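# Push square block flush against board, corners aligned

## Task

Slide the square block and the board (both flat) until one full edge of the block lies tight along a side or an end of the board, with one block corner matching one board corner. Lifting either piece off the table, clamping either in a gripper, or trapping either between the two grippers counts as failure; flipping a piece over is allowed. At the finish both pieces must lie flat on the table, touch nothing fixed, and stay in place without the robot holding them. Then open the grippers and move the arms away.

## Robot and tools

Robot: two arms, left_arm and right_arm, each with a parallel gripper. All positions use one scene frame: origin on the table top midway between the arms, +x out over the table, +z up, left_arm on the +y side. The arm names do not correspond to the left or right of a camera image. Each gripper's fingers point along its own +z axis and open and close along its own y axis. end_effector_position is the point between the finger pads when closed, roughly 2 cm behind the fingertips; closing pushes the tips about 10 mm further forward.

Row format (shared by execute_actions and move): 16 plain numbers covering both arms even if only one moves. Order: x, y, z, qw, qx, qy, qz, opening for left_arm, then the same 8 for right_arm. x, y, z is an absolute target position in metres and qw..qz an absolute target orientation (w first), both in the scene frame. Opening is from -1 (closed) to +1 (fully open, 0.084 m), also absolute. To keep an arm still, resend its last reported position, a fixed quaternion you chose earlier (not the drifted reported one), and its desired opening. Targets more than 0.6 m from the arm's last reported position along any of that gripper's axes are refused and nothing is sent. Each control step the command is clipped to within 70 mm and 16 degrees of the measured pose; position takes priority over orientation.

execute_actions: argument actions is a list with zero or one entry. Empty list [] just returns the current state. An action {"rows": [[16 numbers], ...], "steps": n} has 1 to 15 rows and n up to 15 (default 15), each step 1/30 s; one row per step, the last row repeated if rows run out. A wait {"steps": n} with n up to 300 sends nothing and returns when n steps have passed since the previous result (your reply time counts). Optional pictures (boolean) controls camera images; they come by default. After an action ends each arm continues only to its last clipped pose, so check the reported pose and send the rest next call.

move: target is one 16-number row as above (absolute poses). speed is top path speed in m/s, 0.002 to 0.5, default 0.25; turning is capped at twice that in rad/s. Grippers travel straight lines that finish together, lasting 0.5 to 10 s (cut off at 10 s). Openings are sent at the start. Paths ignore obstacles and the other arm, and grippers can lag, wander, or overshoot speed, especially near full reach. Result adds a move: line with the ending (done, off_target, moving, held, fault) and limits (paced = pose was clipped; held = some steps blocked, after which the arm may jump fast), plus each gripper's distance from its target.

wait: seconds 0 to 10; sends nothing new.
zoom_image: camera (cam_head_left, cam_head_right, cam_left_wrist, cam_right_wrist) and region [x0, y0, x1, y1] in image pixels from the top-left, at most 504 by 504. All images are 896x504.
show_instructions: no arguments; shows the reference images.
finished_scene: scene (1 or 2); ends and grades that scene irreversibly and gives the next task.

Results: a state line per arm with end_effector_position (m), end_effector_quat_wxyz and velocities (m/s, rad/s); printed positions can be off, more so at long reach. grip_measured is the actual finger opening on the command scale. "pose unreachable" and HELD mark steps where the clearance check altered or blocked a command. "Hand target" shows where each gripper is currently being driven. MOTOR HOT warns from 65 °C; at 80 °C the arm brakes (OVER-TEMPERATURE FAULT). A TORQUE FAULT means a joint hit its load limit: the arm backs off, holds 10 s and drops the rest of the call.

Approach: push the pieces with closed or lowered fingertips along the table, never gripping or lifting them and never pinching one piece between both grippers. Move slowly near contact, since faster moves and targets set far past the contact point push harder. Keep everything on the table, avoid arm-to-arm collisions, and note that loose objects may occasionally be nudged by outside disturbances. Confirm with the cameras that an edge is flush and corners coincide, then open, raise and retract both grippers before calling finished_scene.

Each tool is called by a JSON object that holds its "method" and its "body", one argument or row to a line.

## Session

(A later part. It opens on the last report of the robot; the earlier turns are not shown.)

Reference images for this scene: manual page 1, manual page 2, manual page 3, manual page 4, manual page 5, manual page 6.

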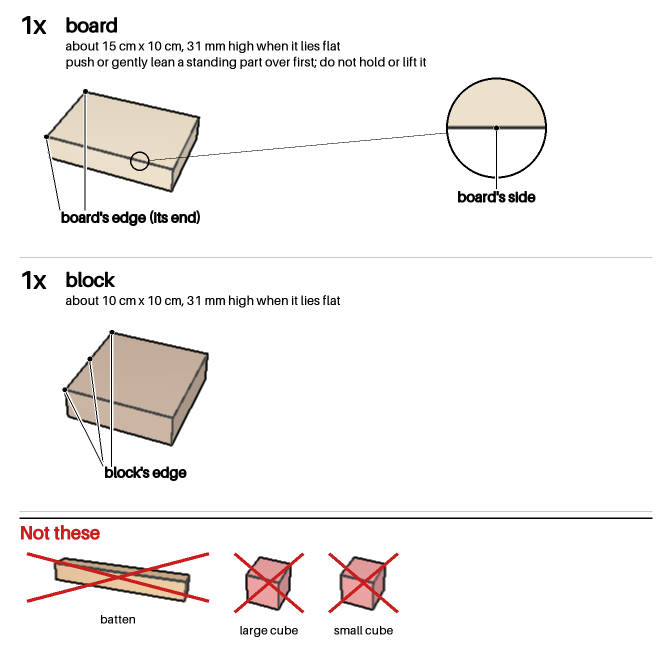

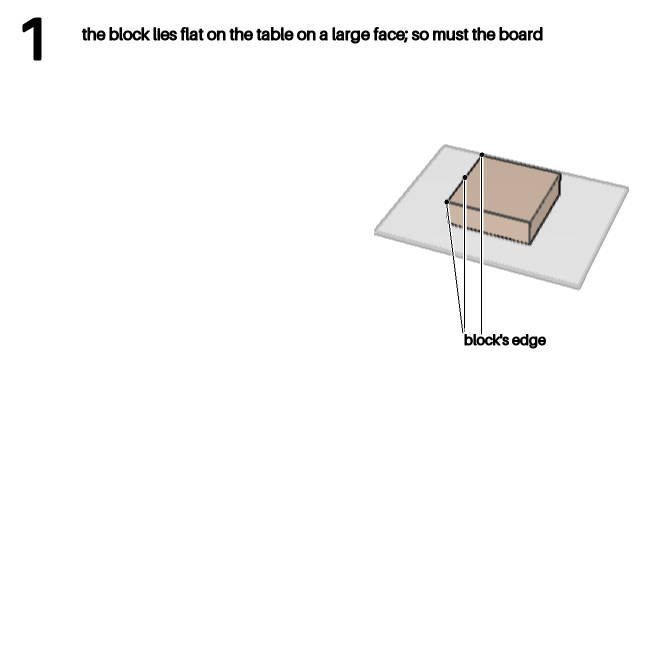

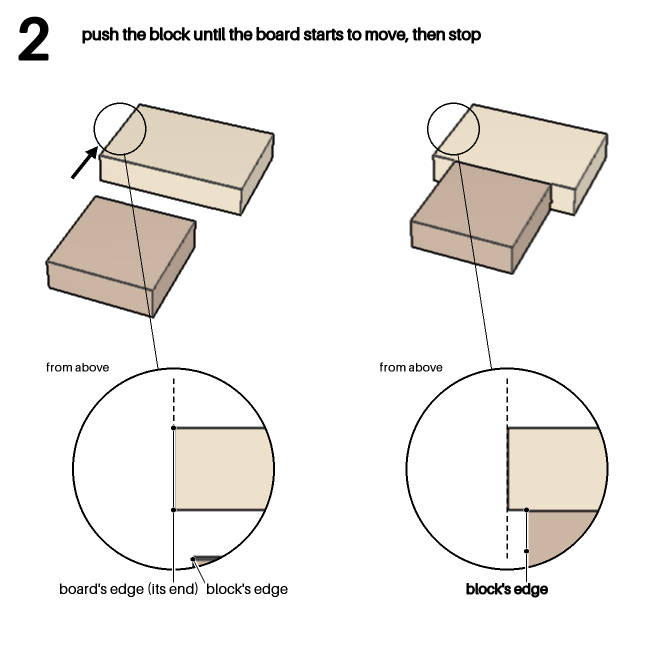

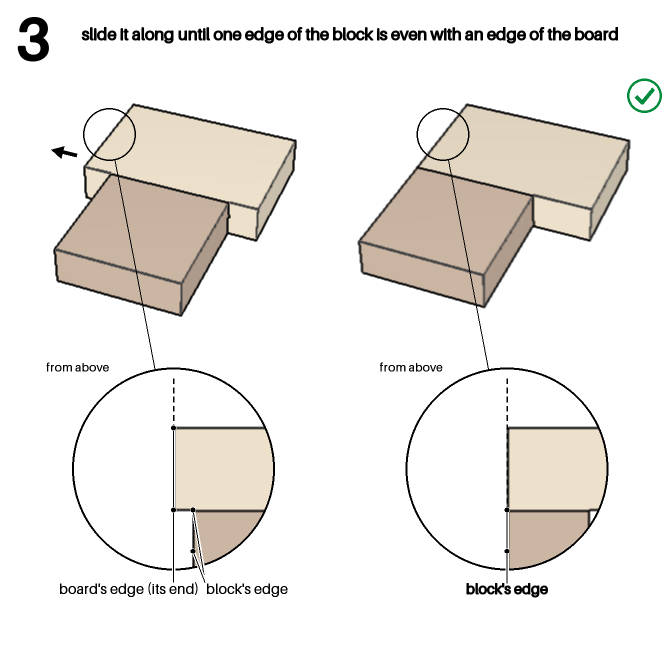

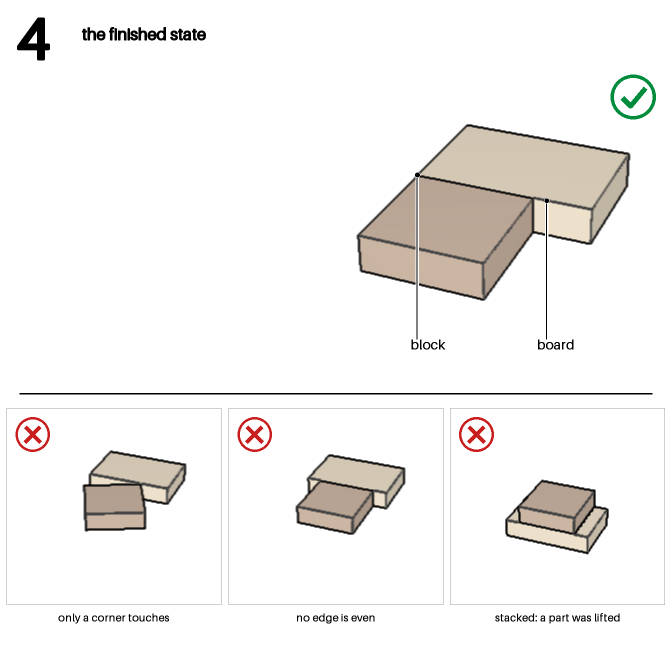

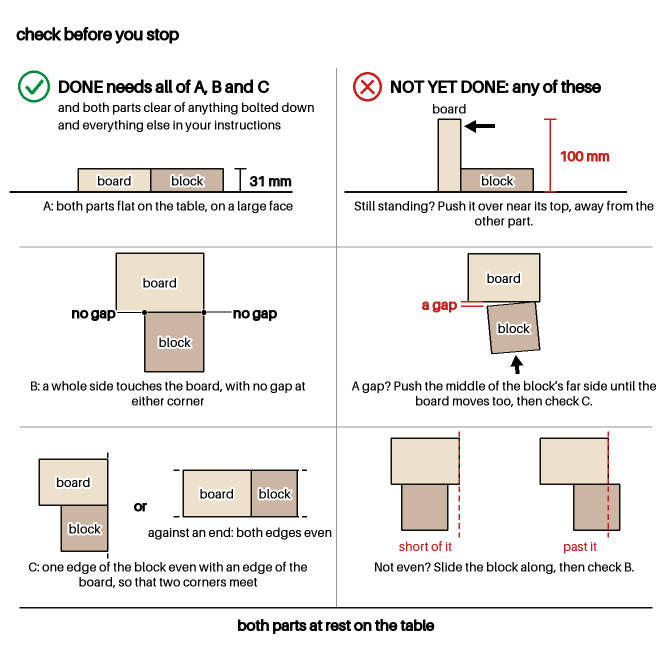

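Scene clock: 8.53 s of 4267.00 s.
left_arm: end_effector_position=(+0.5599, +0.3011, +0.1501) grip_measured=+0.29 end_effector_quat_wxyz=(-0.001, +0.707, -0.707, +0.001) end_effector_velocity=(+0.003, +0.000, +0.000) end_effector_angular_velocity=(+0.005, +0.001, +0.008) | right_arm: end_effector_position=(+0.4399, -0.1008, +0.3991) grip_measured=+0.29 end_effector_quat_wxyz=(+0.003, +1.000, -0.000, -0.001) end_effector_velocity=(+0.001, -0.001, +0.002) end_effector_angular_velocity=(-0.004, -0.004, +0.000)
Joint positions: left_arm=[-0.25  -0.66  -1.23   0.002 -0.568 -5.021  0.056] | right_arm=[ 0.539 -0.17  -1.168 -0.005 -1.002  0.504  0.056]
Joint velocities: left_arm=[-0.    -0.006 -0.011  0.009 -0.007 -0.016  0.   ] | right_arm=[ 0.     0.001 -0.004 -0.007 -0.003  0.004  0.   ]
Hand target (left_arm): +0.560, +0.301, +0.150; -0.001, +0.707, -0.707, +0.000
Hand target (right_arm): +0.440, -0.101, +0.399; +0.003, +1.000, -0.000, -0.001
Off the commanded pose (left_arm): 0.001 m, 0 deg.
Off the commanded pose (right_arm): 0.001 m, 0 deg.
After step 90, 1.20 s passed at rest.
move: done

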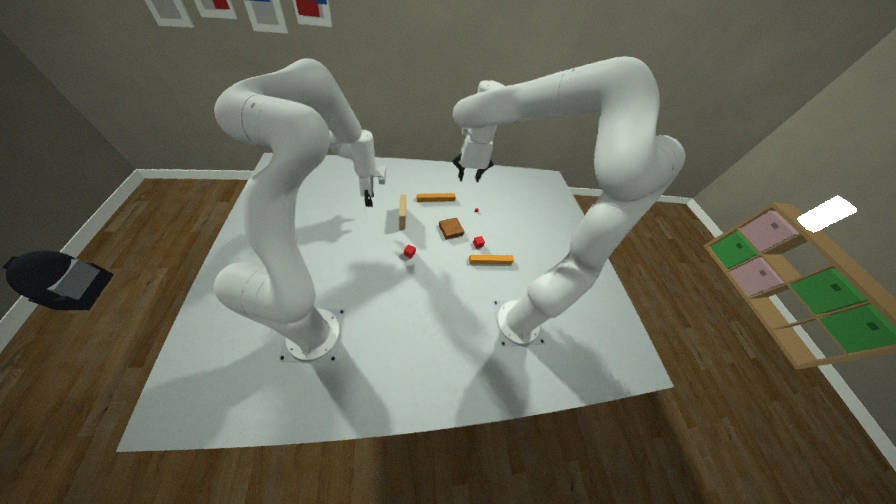

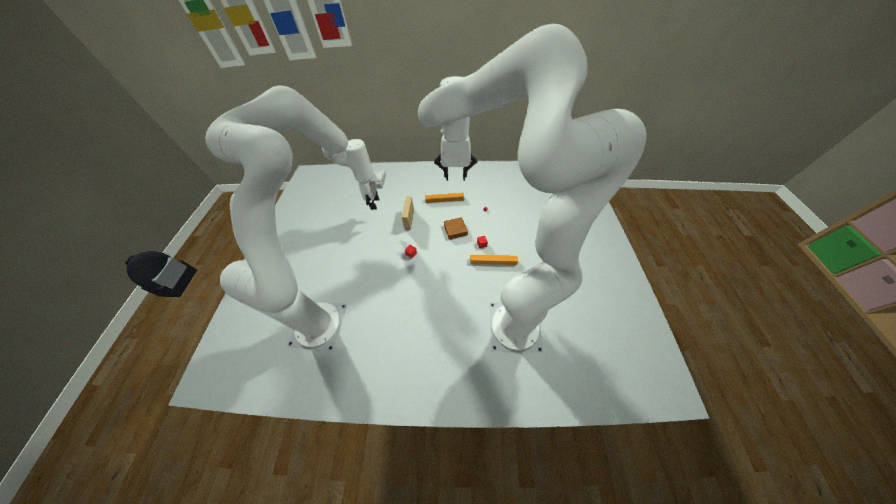

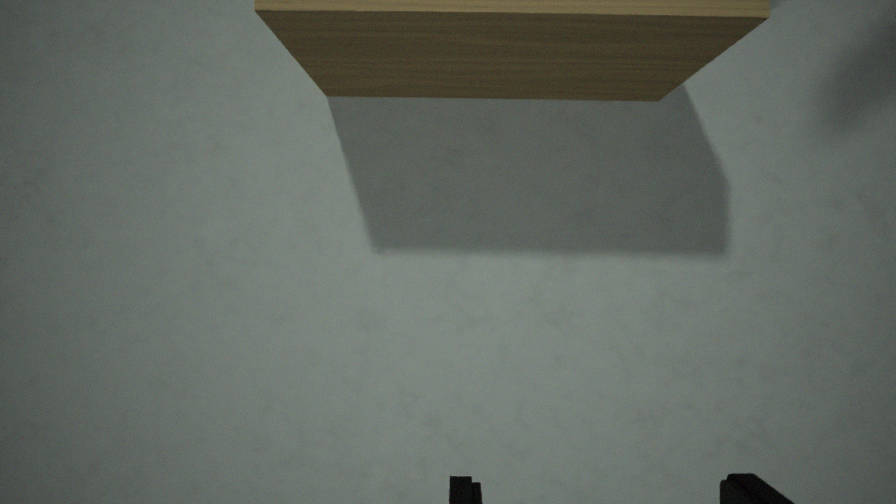

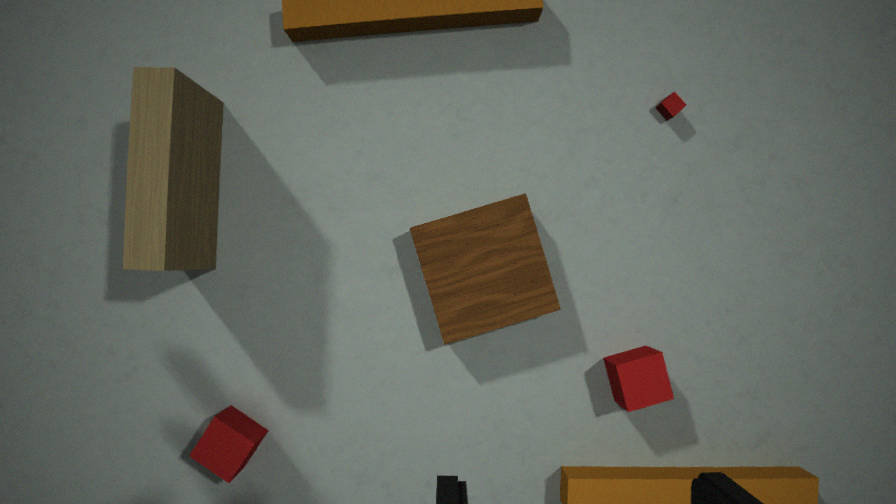

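{"method": "move", "body": {
  "target": [0.572,0.195,0.105,0,-0.707,0.707,0,0.3,0.4,-0.108,0.038,0,1,0,0,0.3],
  "speed": 0.2
}}

{"method": "move", "body": {
  "target": [0.572,0.125,0.105,0,-0.707,0.707,0,0.3,0.475,-0.108,0.038,0,1,0,0,0.3],
  "speed": 0.025
}}

{"method": "move", "body": {
  "target": [0.572,0.25,0.12,0,-0.707,0.707,0,0.3,0.45,-0.12,0.09,0,1,0,0,0.3]
}}

{"method": "move", "body": {
  "target": [0.572,0.25,0.12,0,-0.707,0.707,0,0.3,0.538,-0.19,0.08,0,0.707,0.707,0,0.3],
  "speed": 0.4
}}

{"method": "move", "body": {
  "target": [0.572,0.25,0.12,0,-0.707,0.707,0,0.3,0.538,-0.19,0.038,0,0.707,0.707,0,0.3],
  "speed": 0.1
}}

{"method": "move", "body": {
  "target": [0.572,0.25,0.12,0,-0.707,0.707,0,0.3,0.538,-0.12,0.038,0,0.707,0.707,0,0.3],
  "speed": 0.03
}}

{"method": "move", "body": {
  "target": [0.572,0.25,0.12,0,-0.707,0.707,0,0.3,0.538,-0.13,0.16,0,0.707,0.707,0,0.3],
  "speed": 0.15
}}

Scene clock: 27.40 s of 4267.00 s.
left_arm: end_effector_position=(+0.5721, +0.1950, +0.1051) grip_measured=+0.29 end_effector_quat_wxyz=(+0.000, +0.707, -0.707, -0.000) end_effector_velocity=(-0.001, +0.000, -0.001) end_effector_angular_velocity=(+0.001, +0.002, +0.000) | right_arm: end_effector_position=(+0.3999, -0.1077, +0.0384) grip_measured=+0.29 end_effector_quat_wxyz=(-0.001, +1.000, +0.000, -0.000) end_effector_velocity=(-0.000, -0.000, -0.002) end_effector_angular_velocity=(+0.000, -0.000, -0.002)
Joint positions: left_arm=[-0.401 -0.836 -1.411  0.    -0.575 -5.17   0.056] | right_arm=[ 0.565 -0.657 -0.847  0.006 -0.19   0.52   0.056]
Joint velocities: left_arm=[ 0.    -0.     0.001  0.    -0.001 -0.001 -0.   ] | right_arm=[-0.    -0.005 -0.     0.002  0.005  0.    -0.   ]
Hand target (left_arm): +0.572, +0.195, +0.105; +0.000, +0.707, -0.707, -0.000
Hand target (right_arm): +0.400, -0.108, +0.038; -0.000, +1.000, +0.000, -0.000
Off the commanded pose (left_arm): 0.000 m, 0 deg.
Off the commanded pose (right_arm): 0.001 m, 0 deg.
After step 90, 13.50 s passed at rest.
move: done

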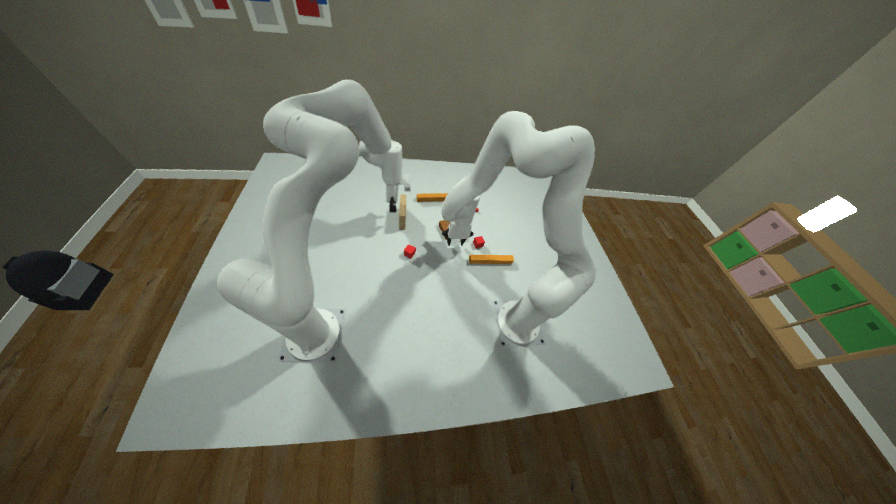

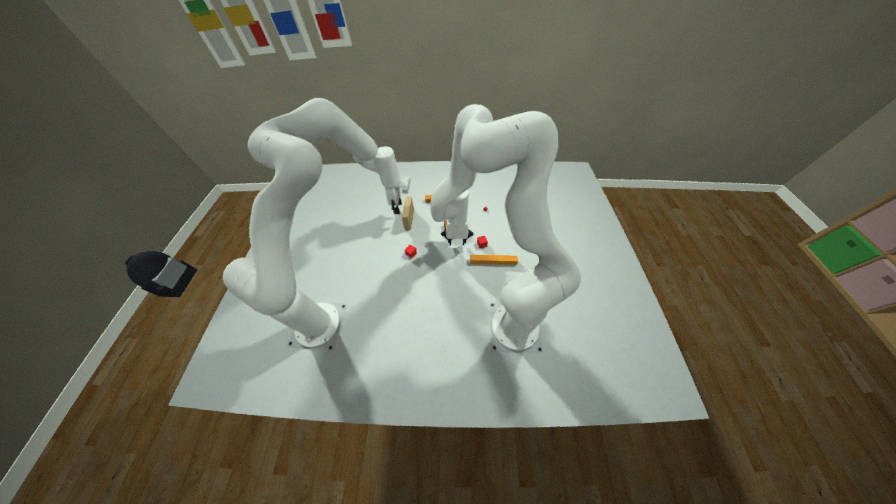

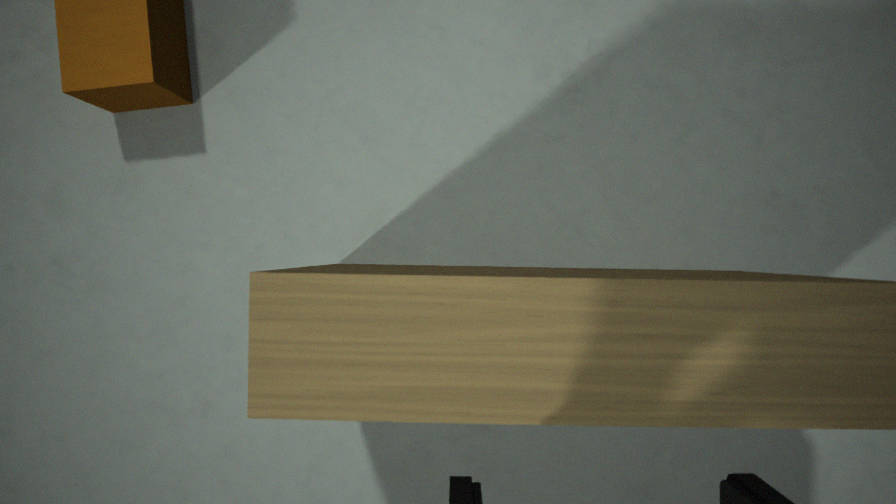

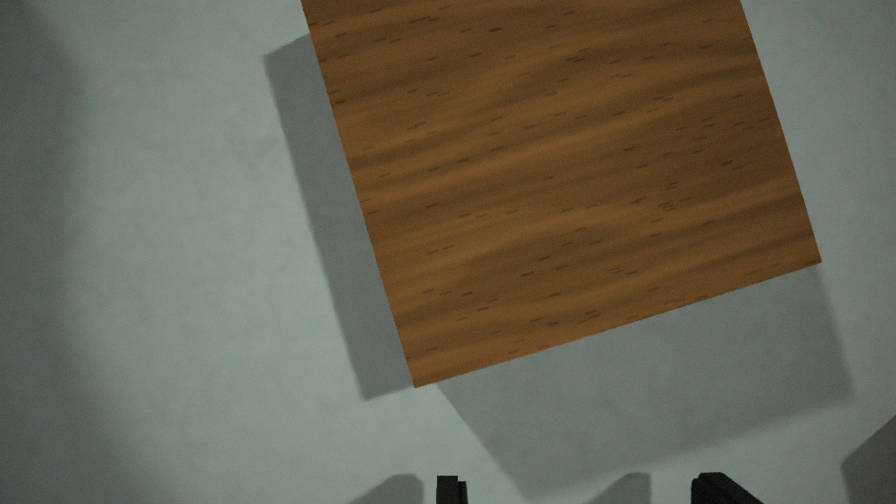

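Scene clock: 30.70 s of 4267.00 s.
left_arm: end_effector_position=(+0.5720, +0.1252, +0.1051) grip_measured=+0.29 end_effector_quat_wxyz=(+0.000, +0.707, -0.707, -0.000) end_effector_velocity=(+0.001, -0.001, +0.001) end_effector_angular_velocity=(+0.000, -0.001, +0.000) | right_arm: end_effector_position=(+0.4748, -0.1081, +0.0380) grip_measured=+0.29 end_effector_quat_wxyz=(-0.000, +1.000, -0.000, -0.000) end_effector_velocity=(+0.001, +0.001, +0.000) end_effector_angular_velocity=(-0.000, -0.000, +0.003)
Joint positions: left_arm=[-0.494 -0.908 -1.542 -0.    -0.634 -5.262  0.056] | right_arm=[ 0.494 -0.754 -1.042  0.    -0.288  0.456  0.056]
Joint velocities: left_arm=[-0.002 -0.001 -0.003  0.001 -0.001 -0.003 -0.   ] | right_arm=[ 0.001 -0.002 -0.004 -0.001 -0.002 -0.002  0.   ]
Hand target (left_arm): +0.572, +0.125, +0.105; +0.000, +0.707, -0.707, -0.000
Hand target (right_arm): +0.475, -0.108, +0.038; -0.000, +1.000, -0.000, -0.000
Off the commanded pose (left_arm): 0.000 m, 0 deg.
Off the commanded pose (right_arm): 0.000 m, 0 deg.
move: done

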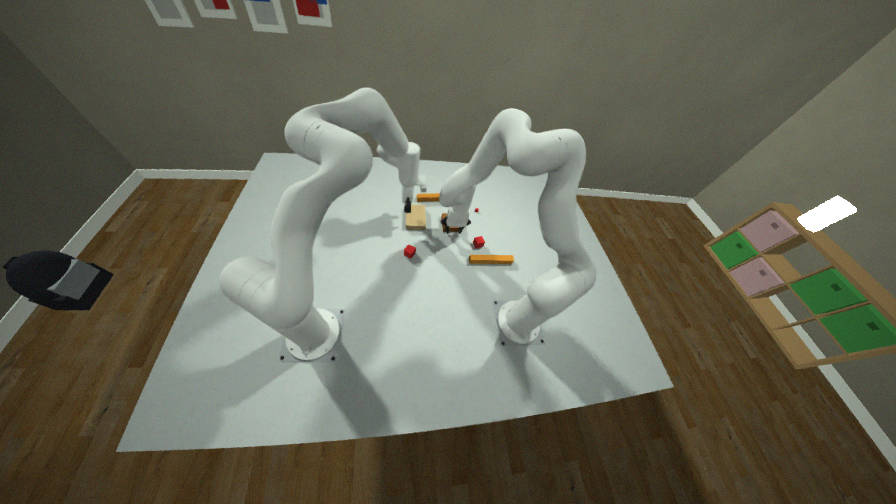

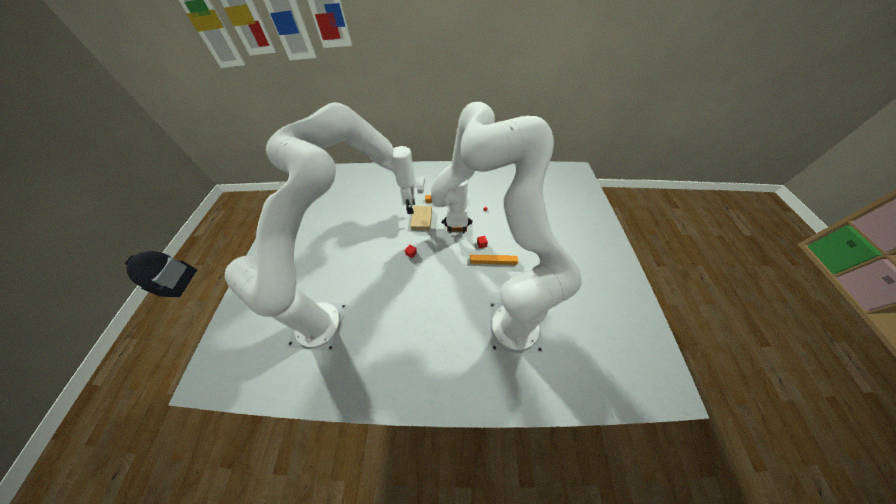

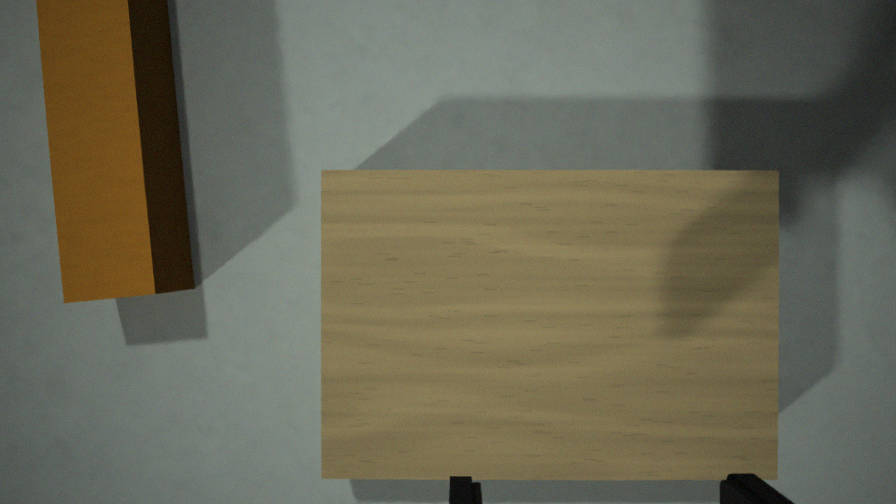

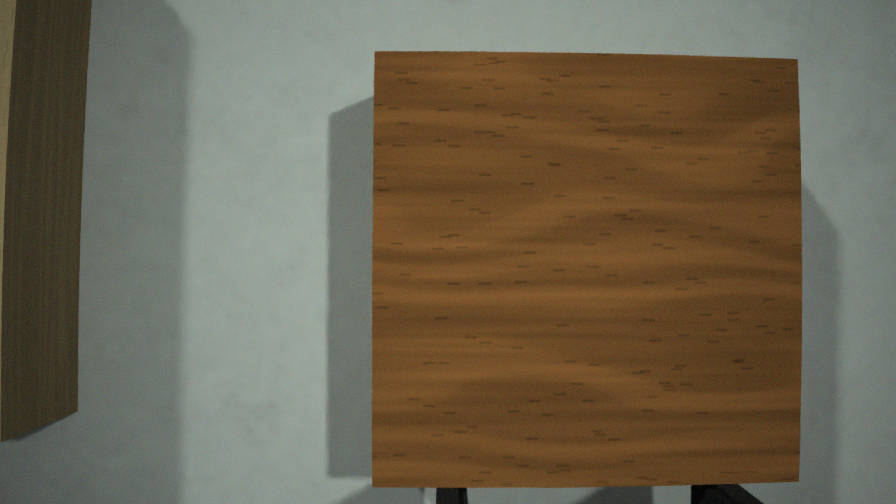

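Scene clock: 31.80 s of 4267.00 s.
left_arm: end_effector_position=(+0.5719, +0.2497, +0.1198) grip_measured=+0.29 end_effector_quat_wxyz=(-0.000, +0.707, -0.707, +0.000) end_effector_velocity=(+0.000, +0.003, +0.001) end_effector_angular_velocity=(-0.000, +0.000, +0.001) | right_arm: end_effector_position=(+0.4500, -0.1200, +0.0898) grip_measured=+0.29 end_effector_quat_wxyz=(+0.000, +1.000, -0.000, -0.000) end_effector_velocity=(-0.001, +0.000, +0.001) end_effector_angular_velocity=(-0.000, +0.001, -0.000)
Joint positions: left_arm=[-0.323 -0.766 -1.328  0.    -0.562 -5.092  0.056] | right_arm=[ 0.494 -0.601 -0.942 -0.    -0.341  0.456  0.056]
Joint velocities: left_arm=[ 0.004  0.003  0.003 -0.001 -0.     0.004 -0.   ] | right_arm=[ 0.001  0.002  0.002 -0.    -0.001  0.002 -0.   ]
Hand target (left_arm): +0.572, +0.250, +0.120; -0.000, +0.707, -0.707, +0.000
Hand target (right_arm): +0.450, -0.120, +0.090; +0.000, +1.000, -0.000, +0.000
Off the commanded pose (left_arm): 0.000 m, 0 deg.
Off the commanded pose (right_arm): 0.000 m, 0 deg.
move: done

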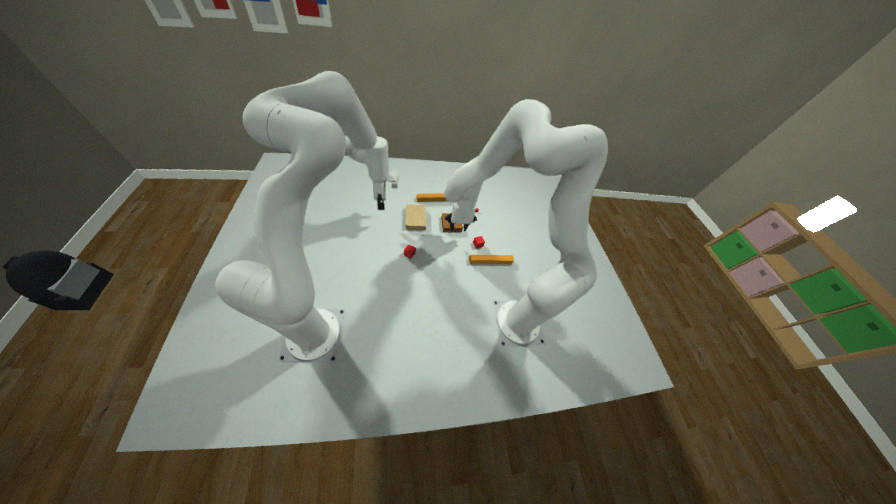

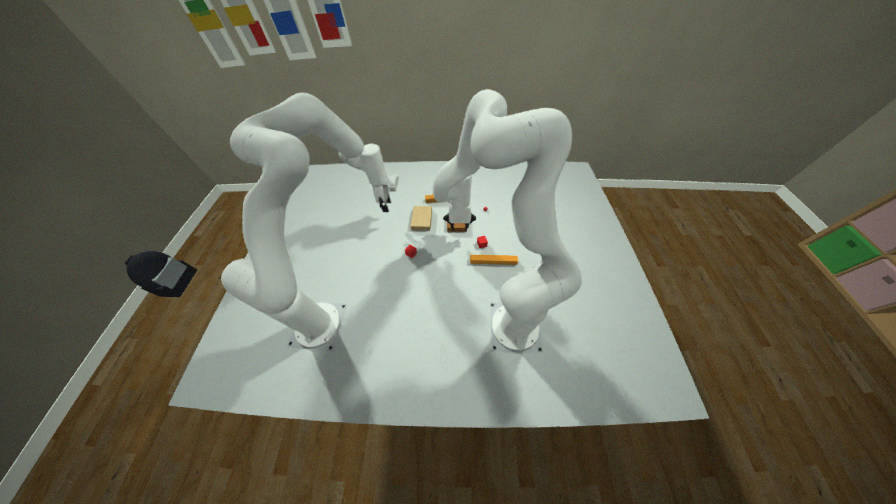

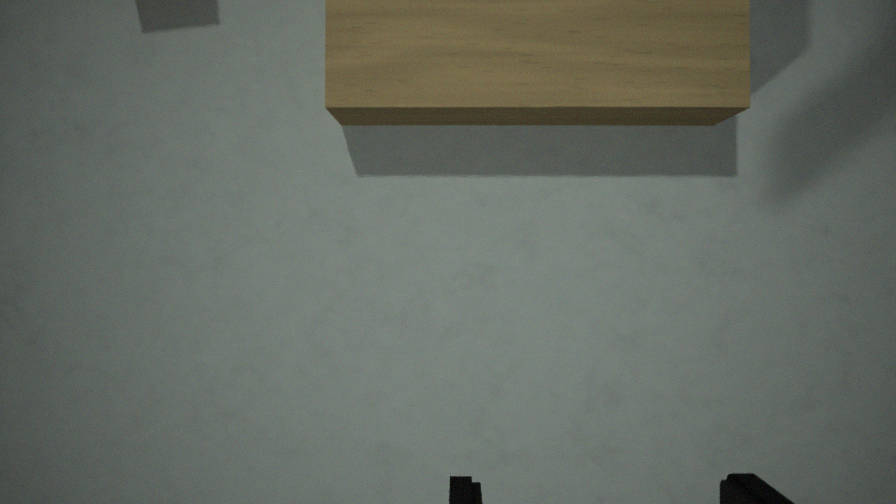

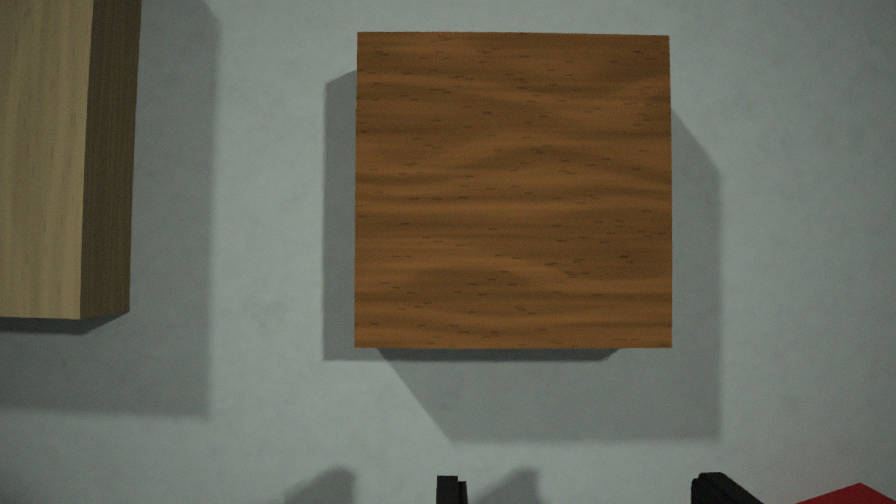

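Scene clock: 34.37 s of 4267.00 s.
left_arm: end_effector_position=(+0.5720, +0.2500, +0.1200) grip_measured=+0.29 end_effector_quat_wxyz=(+0.000, +0.707, -0.707, +0.000) end_effector_velocity=(+0.001, +0.000, +0.001) end_effector_angular_velocity=(-0.002, -0.003, +0.002) | right_arm: end_effector_position=(+0.5378, -0.1899, +0.0800) grip_measured=+0.29 end_effector_quat_wxyz=(+0.000, +0.707, +0.707, -0.000) end_effector_velocity=(+0.000, -0.001, -0.001) end_effector_angular_velocity=(+0.007, +0.004, +0.010)
Joint positions: left_arm=[-0.322 -0.766 -1.328  0.    -0.562 -5.091  0.056] | right_arm=[ 0.313 -0.718 -1.121 -0.001 -0.403 -1.294  0.056]
Joint velocities: left_arm=[ 0.001  0.001 -0.001 -0.001  0.001 -0.     0.   ] | right_arm=[-0.005 -0.002 -0.003  0.021 -0.002 -0.035  0.   ]
Hand target (left_arm): +0.572, +0.250, +0.120; +0.000, +0.707, -0.707, +0.000
Hand target (right_arm): +0.538, -0.190, +0.080; -0.000, +0.707, +0.707, +0.000
Off the commanded pose (left_arm): 0.000 m, 0 deg.
Off the commanded pose (right_arm): 0.000 m, 0 deg.
move: done

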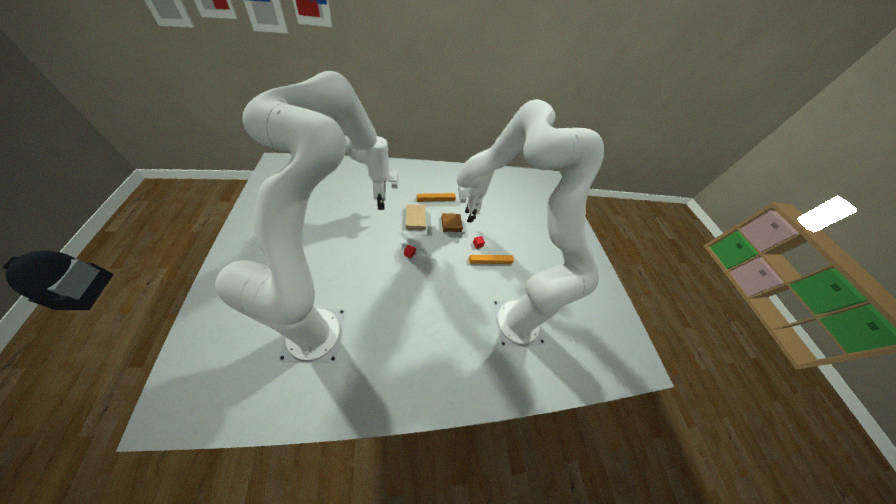

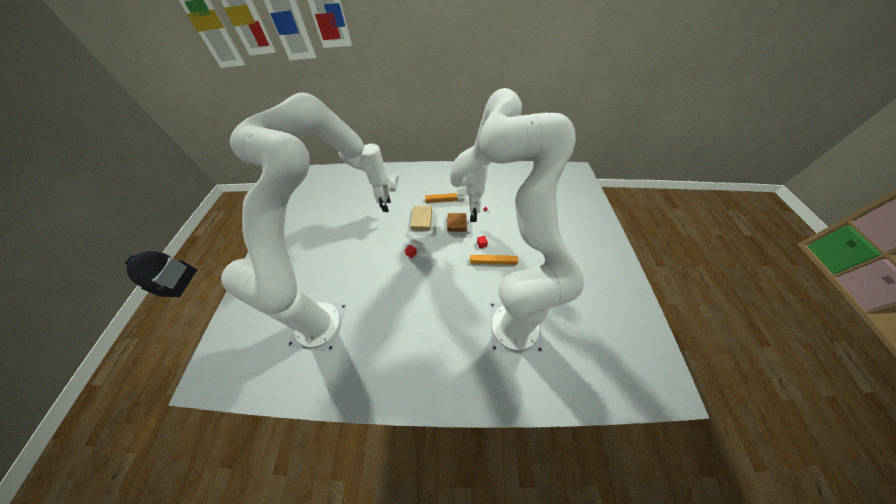

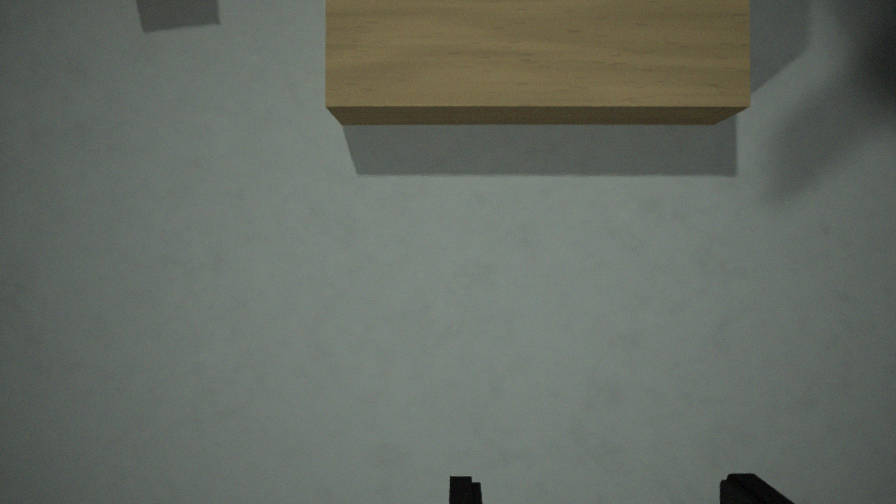

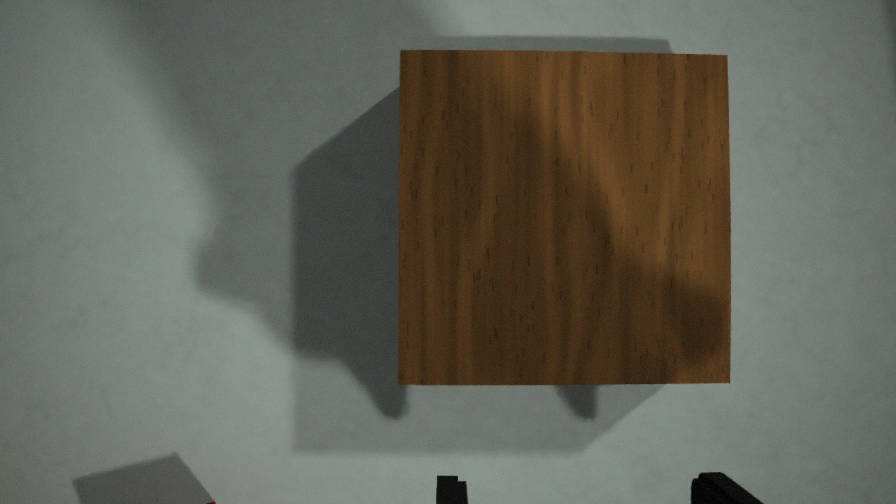

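Scene clock: 35.23 s of 4267.00 s.
left_arm: end_effector_position=(+0.5720, +0.2500, +0.1200) grip_measured=+0.29 end_effector_quat_wxyz=(-0.000, +0.707, -0.707, +0.000) end_effector_velocity=(+0.001, +0.000, +0.001) end_effector_angular_velocity=(-0.002, -0.003, +0.003) | right_arm: end_effector_position=(+0.5381, -0.1899, +0.0383) grip_measured=+0.29 end_effector_quat_wxyz=(+0.000, +0.707, +0.707, +0.000) end_effector_velocity=(-0.000, +0.000, -0.003) end_effector_angular_velocity=(-0.000, +0.001, +0.001)
Joint positions: left_arm=[-0.322 -0.766 -1.328  0.    -0.562 -5.091  0.056] | right_arm=[ 0.312 -0.8   -1.136  0.    -0.335 -1.297  0.056]
Joint velocities: left_arm=[ 0.002  0.001 -0.001 -0.001  0.003 -0.    -0.   ] | right_arm=[ 0.001 -0.005 -0.001 -0.     0.003 -0.     0.   ]
Hand target (left_arm): +0.572, +0.250, +0.120; -0.000, +0.707, -0.707, +0.000
Hand target (right_arm): +0.538, -0.190, +0.038; -0.000, +0.707, +0.707, +0.000
Off the commanded pose (left_arm): 0.000 m, 0 deg.
Off the commanded pose (right_arm): 0.000 m, 0 deg.
move: done

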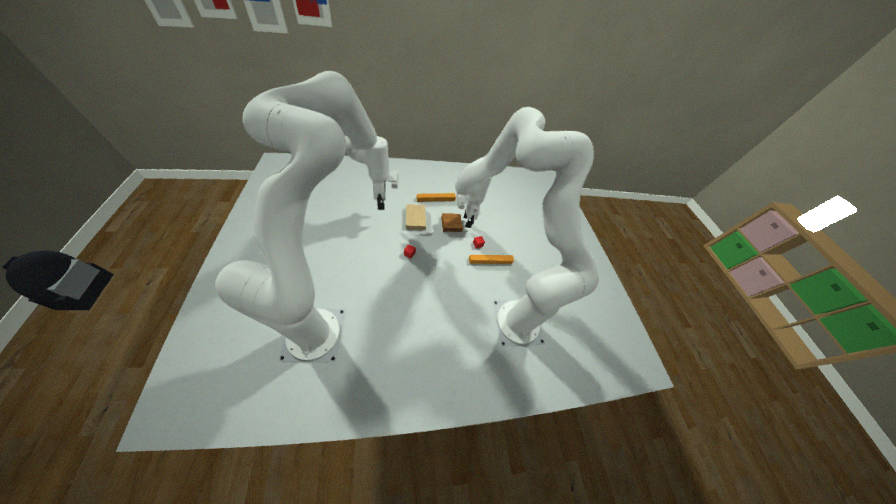

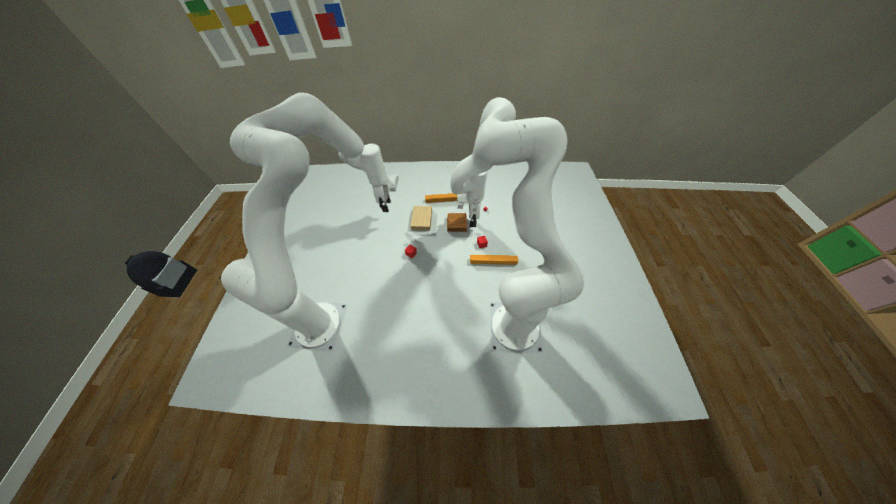

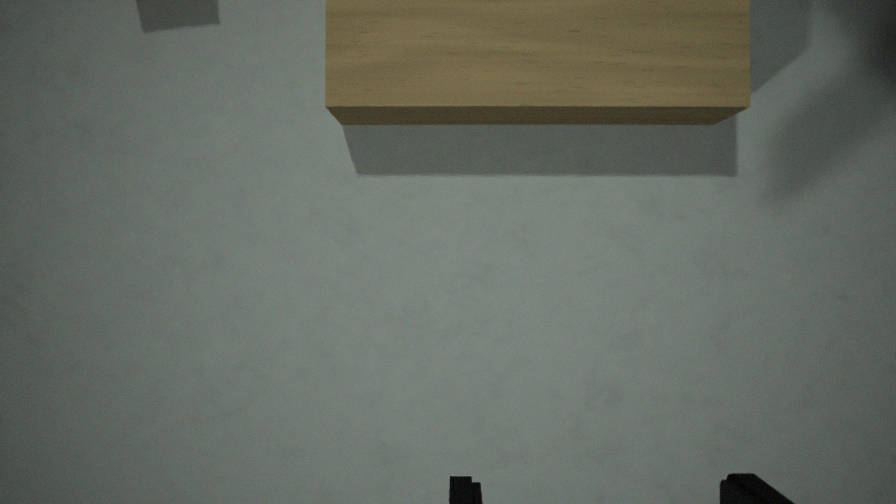

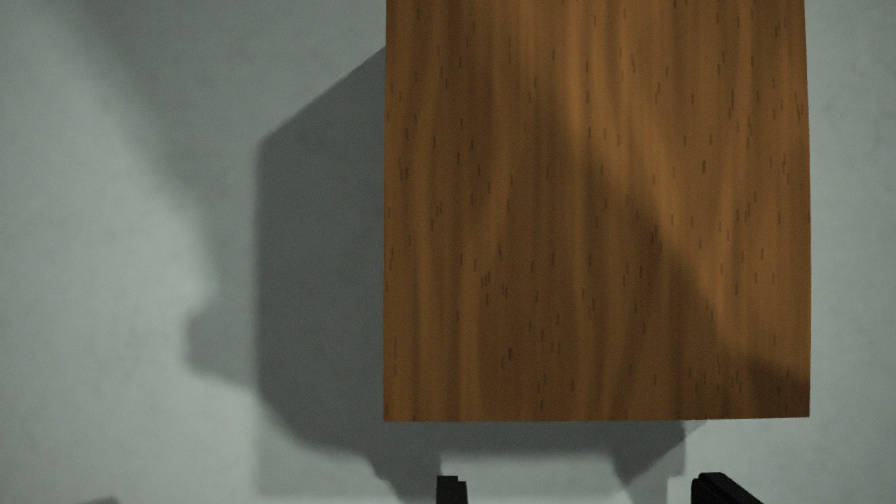

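Scene clock: 37.87 s of 4267.00 s.
left_arm: end_effector_position=(+0.5720, +0.2500, +0.1200) grip_measured=+0.29 end_effector_quat_wxyz=(-0.000, +0.707, -0.707, +0.000) end_effector_velocity=(-0.000, +0.001, -0.001) end_effector_angular_velocity=(+0.000, +0.002, +0.002) | right_arm: end_effector_position=(+0.5381, -0.1204, +0.0380) grip_measured=+0.29 end_effector_quat_wxyz=(+0.000, +0.707, +0.707, -0.000) end_effector_velocity=(-0.000, +0.002, +0.000) end_effector_angular_velocity=(+0.000, -0.000, -0.000)
Joint positions: left_arm=[-0.322 -0.766 -1.328  0.    -0.562 -5.091  0.056] | right_arm=[ 0.427 -0.838 -1.21  -0.001 -0.372 -1.18   0.056]
Joint velocities: left_arm=[ 0.002 -0.001 -0.    -0.001 -0.001  0.    -0.   ] | right_arm=[ 0.003 -0.001 -0.002 -0.    -0.001  0.004  0.   ]
Hand target (left_arm): +0.572, +0.250, +0.120; -0.000, +0.707, -0.707, -0.000
Hand target (right_arm): +0.538, -0.120, +0.038; +0.000, +0.707, +0.707, -0.000
Off the commanded pose (left_arm): 0.000 m, 0 deg.
Off the commanded pose (right_arm): 0.000 m, 0 deg.
move: done

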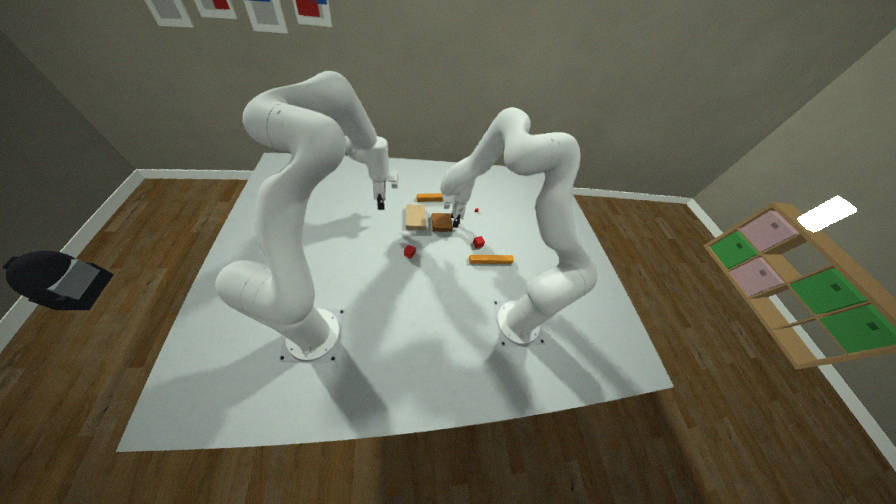

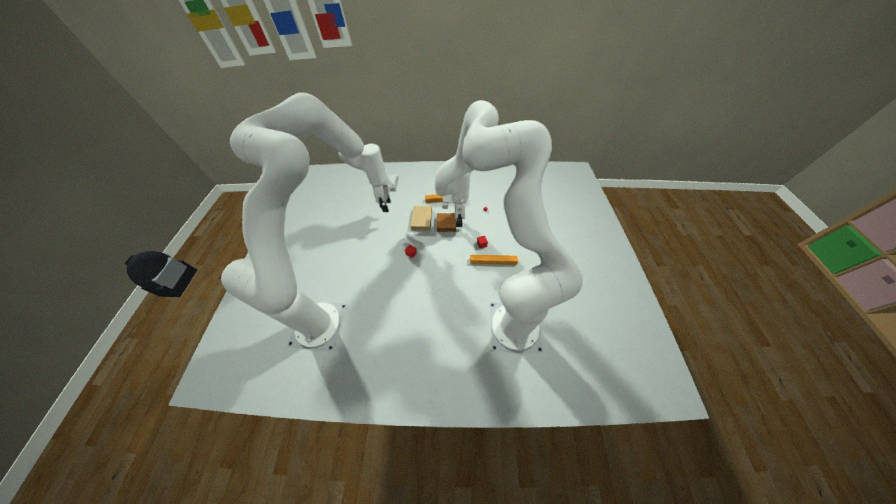

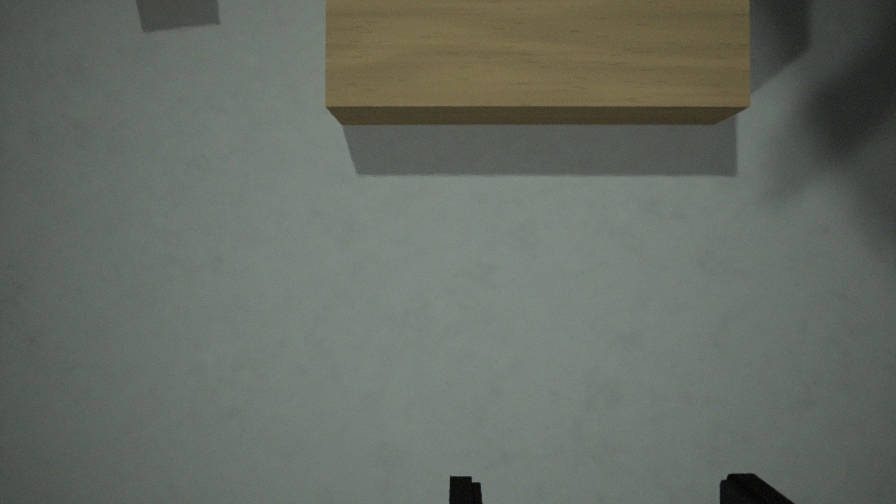

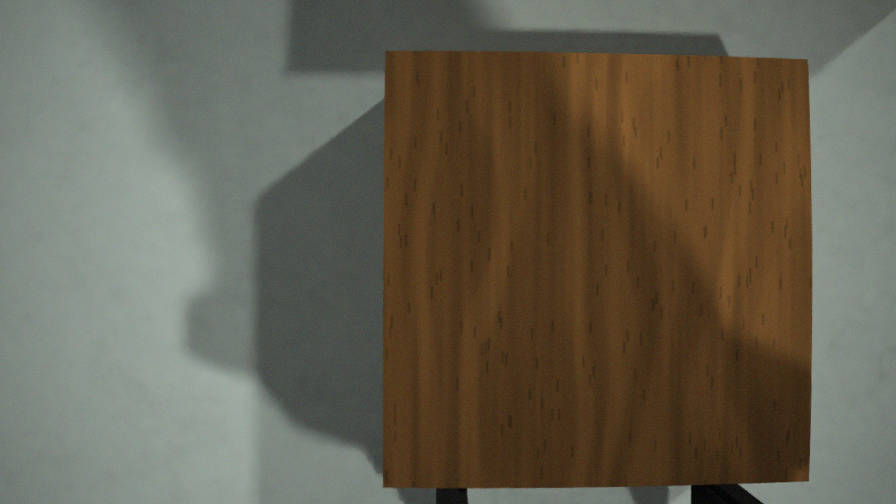

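Scene clock: 39.17 s of 4267.00 s.
left_arm: end_effector_position=(+0.5720, +0.2500, +0.1200) grip_measured=+0.29 end_effector_quat_wxyz=(-0.000, +0.707, -0.707, +0.000) end_effector_velocity=(+0.001, -0.001, +0.001) end_effector_angular_velocity=(-0.001, -0.003, -0.000) | right_arm: end_effector_position=(+0.5379, -0.1301, +0.1595) grip_measured=+0.29 end_effector_quat_wxyz=(+0.000, +0.707, +0.707, -0.000) end_effector_velocity=(+0.001, +0.000, +0.004) end_effector_angular_velocity=(+0.001, -0.003, +0.002)
Joint positions: left_arm=[-0.322 -0.766 -1.328  0.    -0.562 -5.091  0.056] | right_arm=[ 0.412 -0.616 -1.184 -0.    -0.568 -1.196  0.056]
Joint velocities: left_arm=[-0.     0.001 -0.002 -0.    -0.001  0.    -0.   ] | right_arm=[ 0.     0.006 -0.    -0.    -0.003 -0.001 -0.   ]
Hand target (left_arm): +0.572, +0.250, +0.120; -0.000, +0.707, -0.707, -0.000
Hand target (right_arm): +0.538, -0.130, +0.160; +0.000, +0.707, +0.707, -0.000
Off the commanded pose (left_arm): 0.000 m, 0 deg.
Off the commanded pose (right_arm): 0.000 m, 0 deg.
move: done

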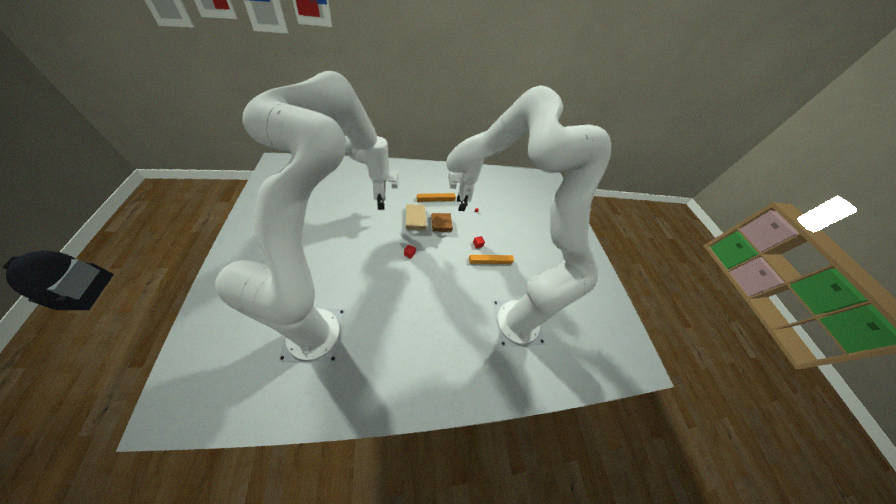

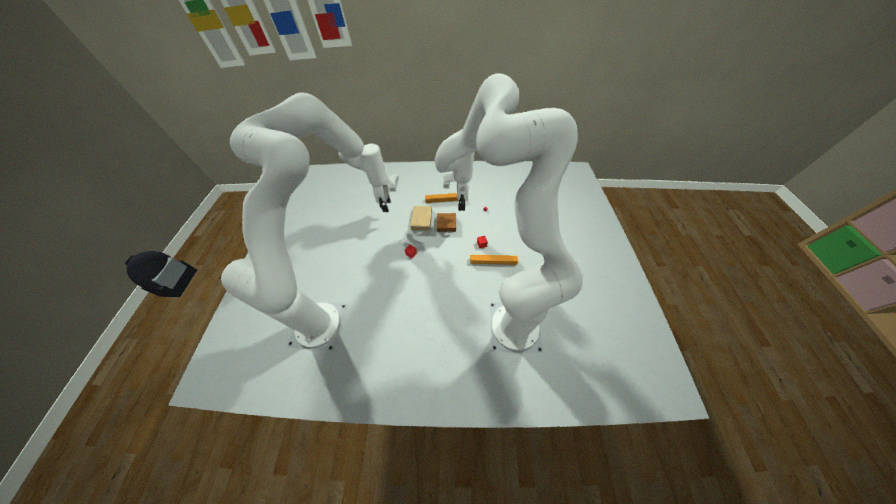

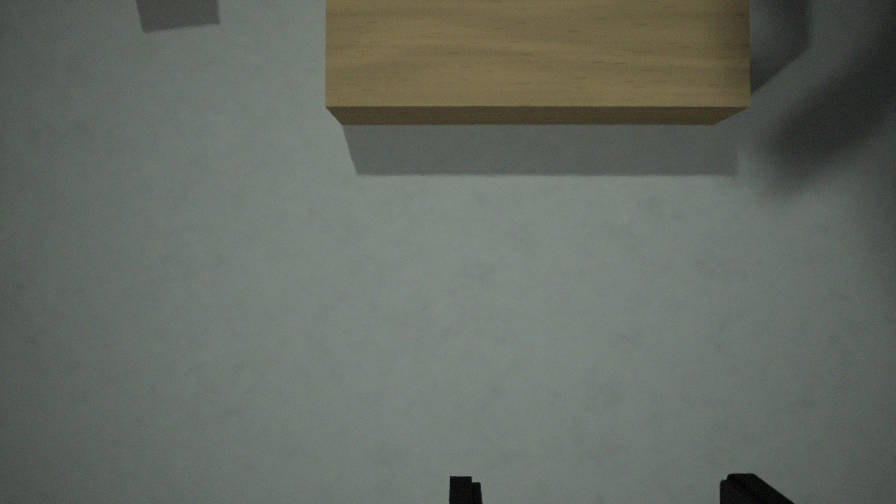

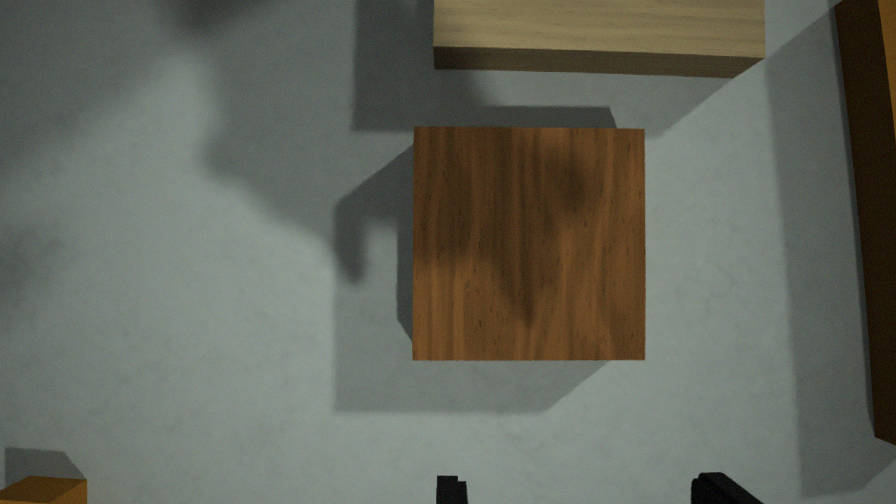

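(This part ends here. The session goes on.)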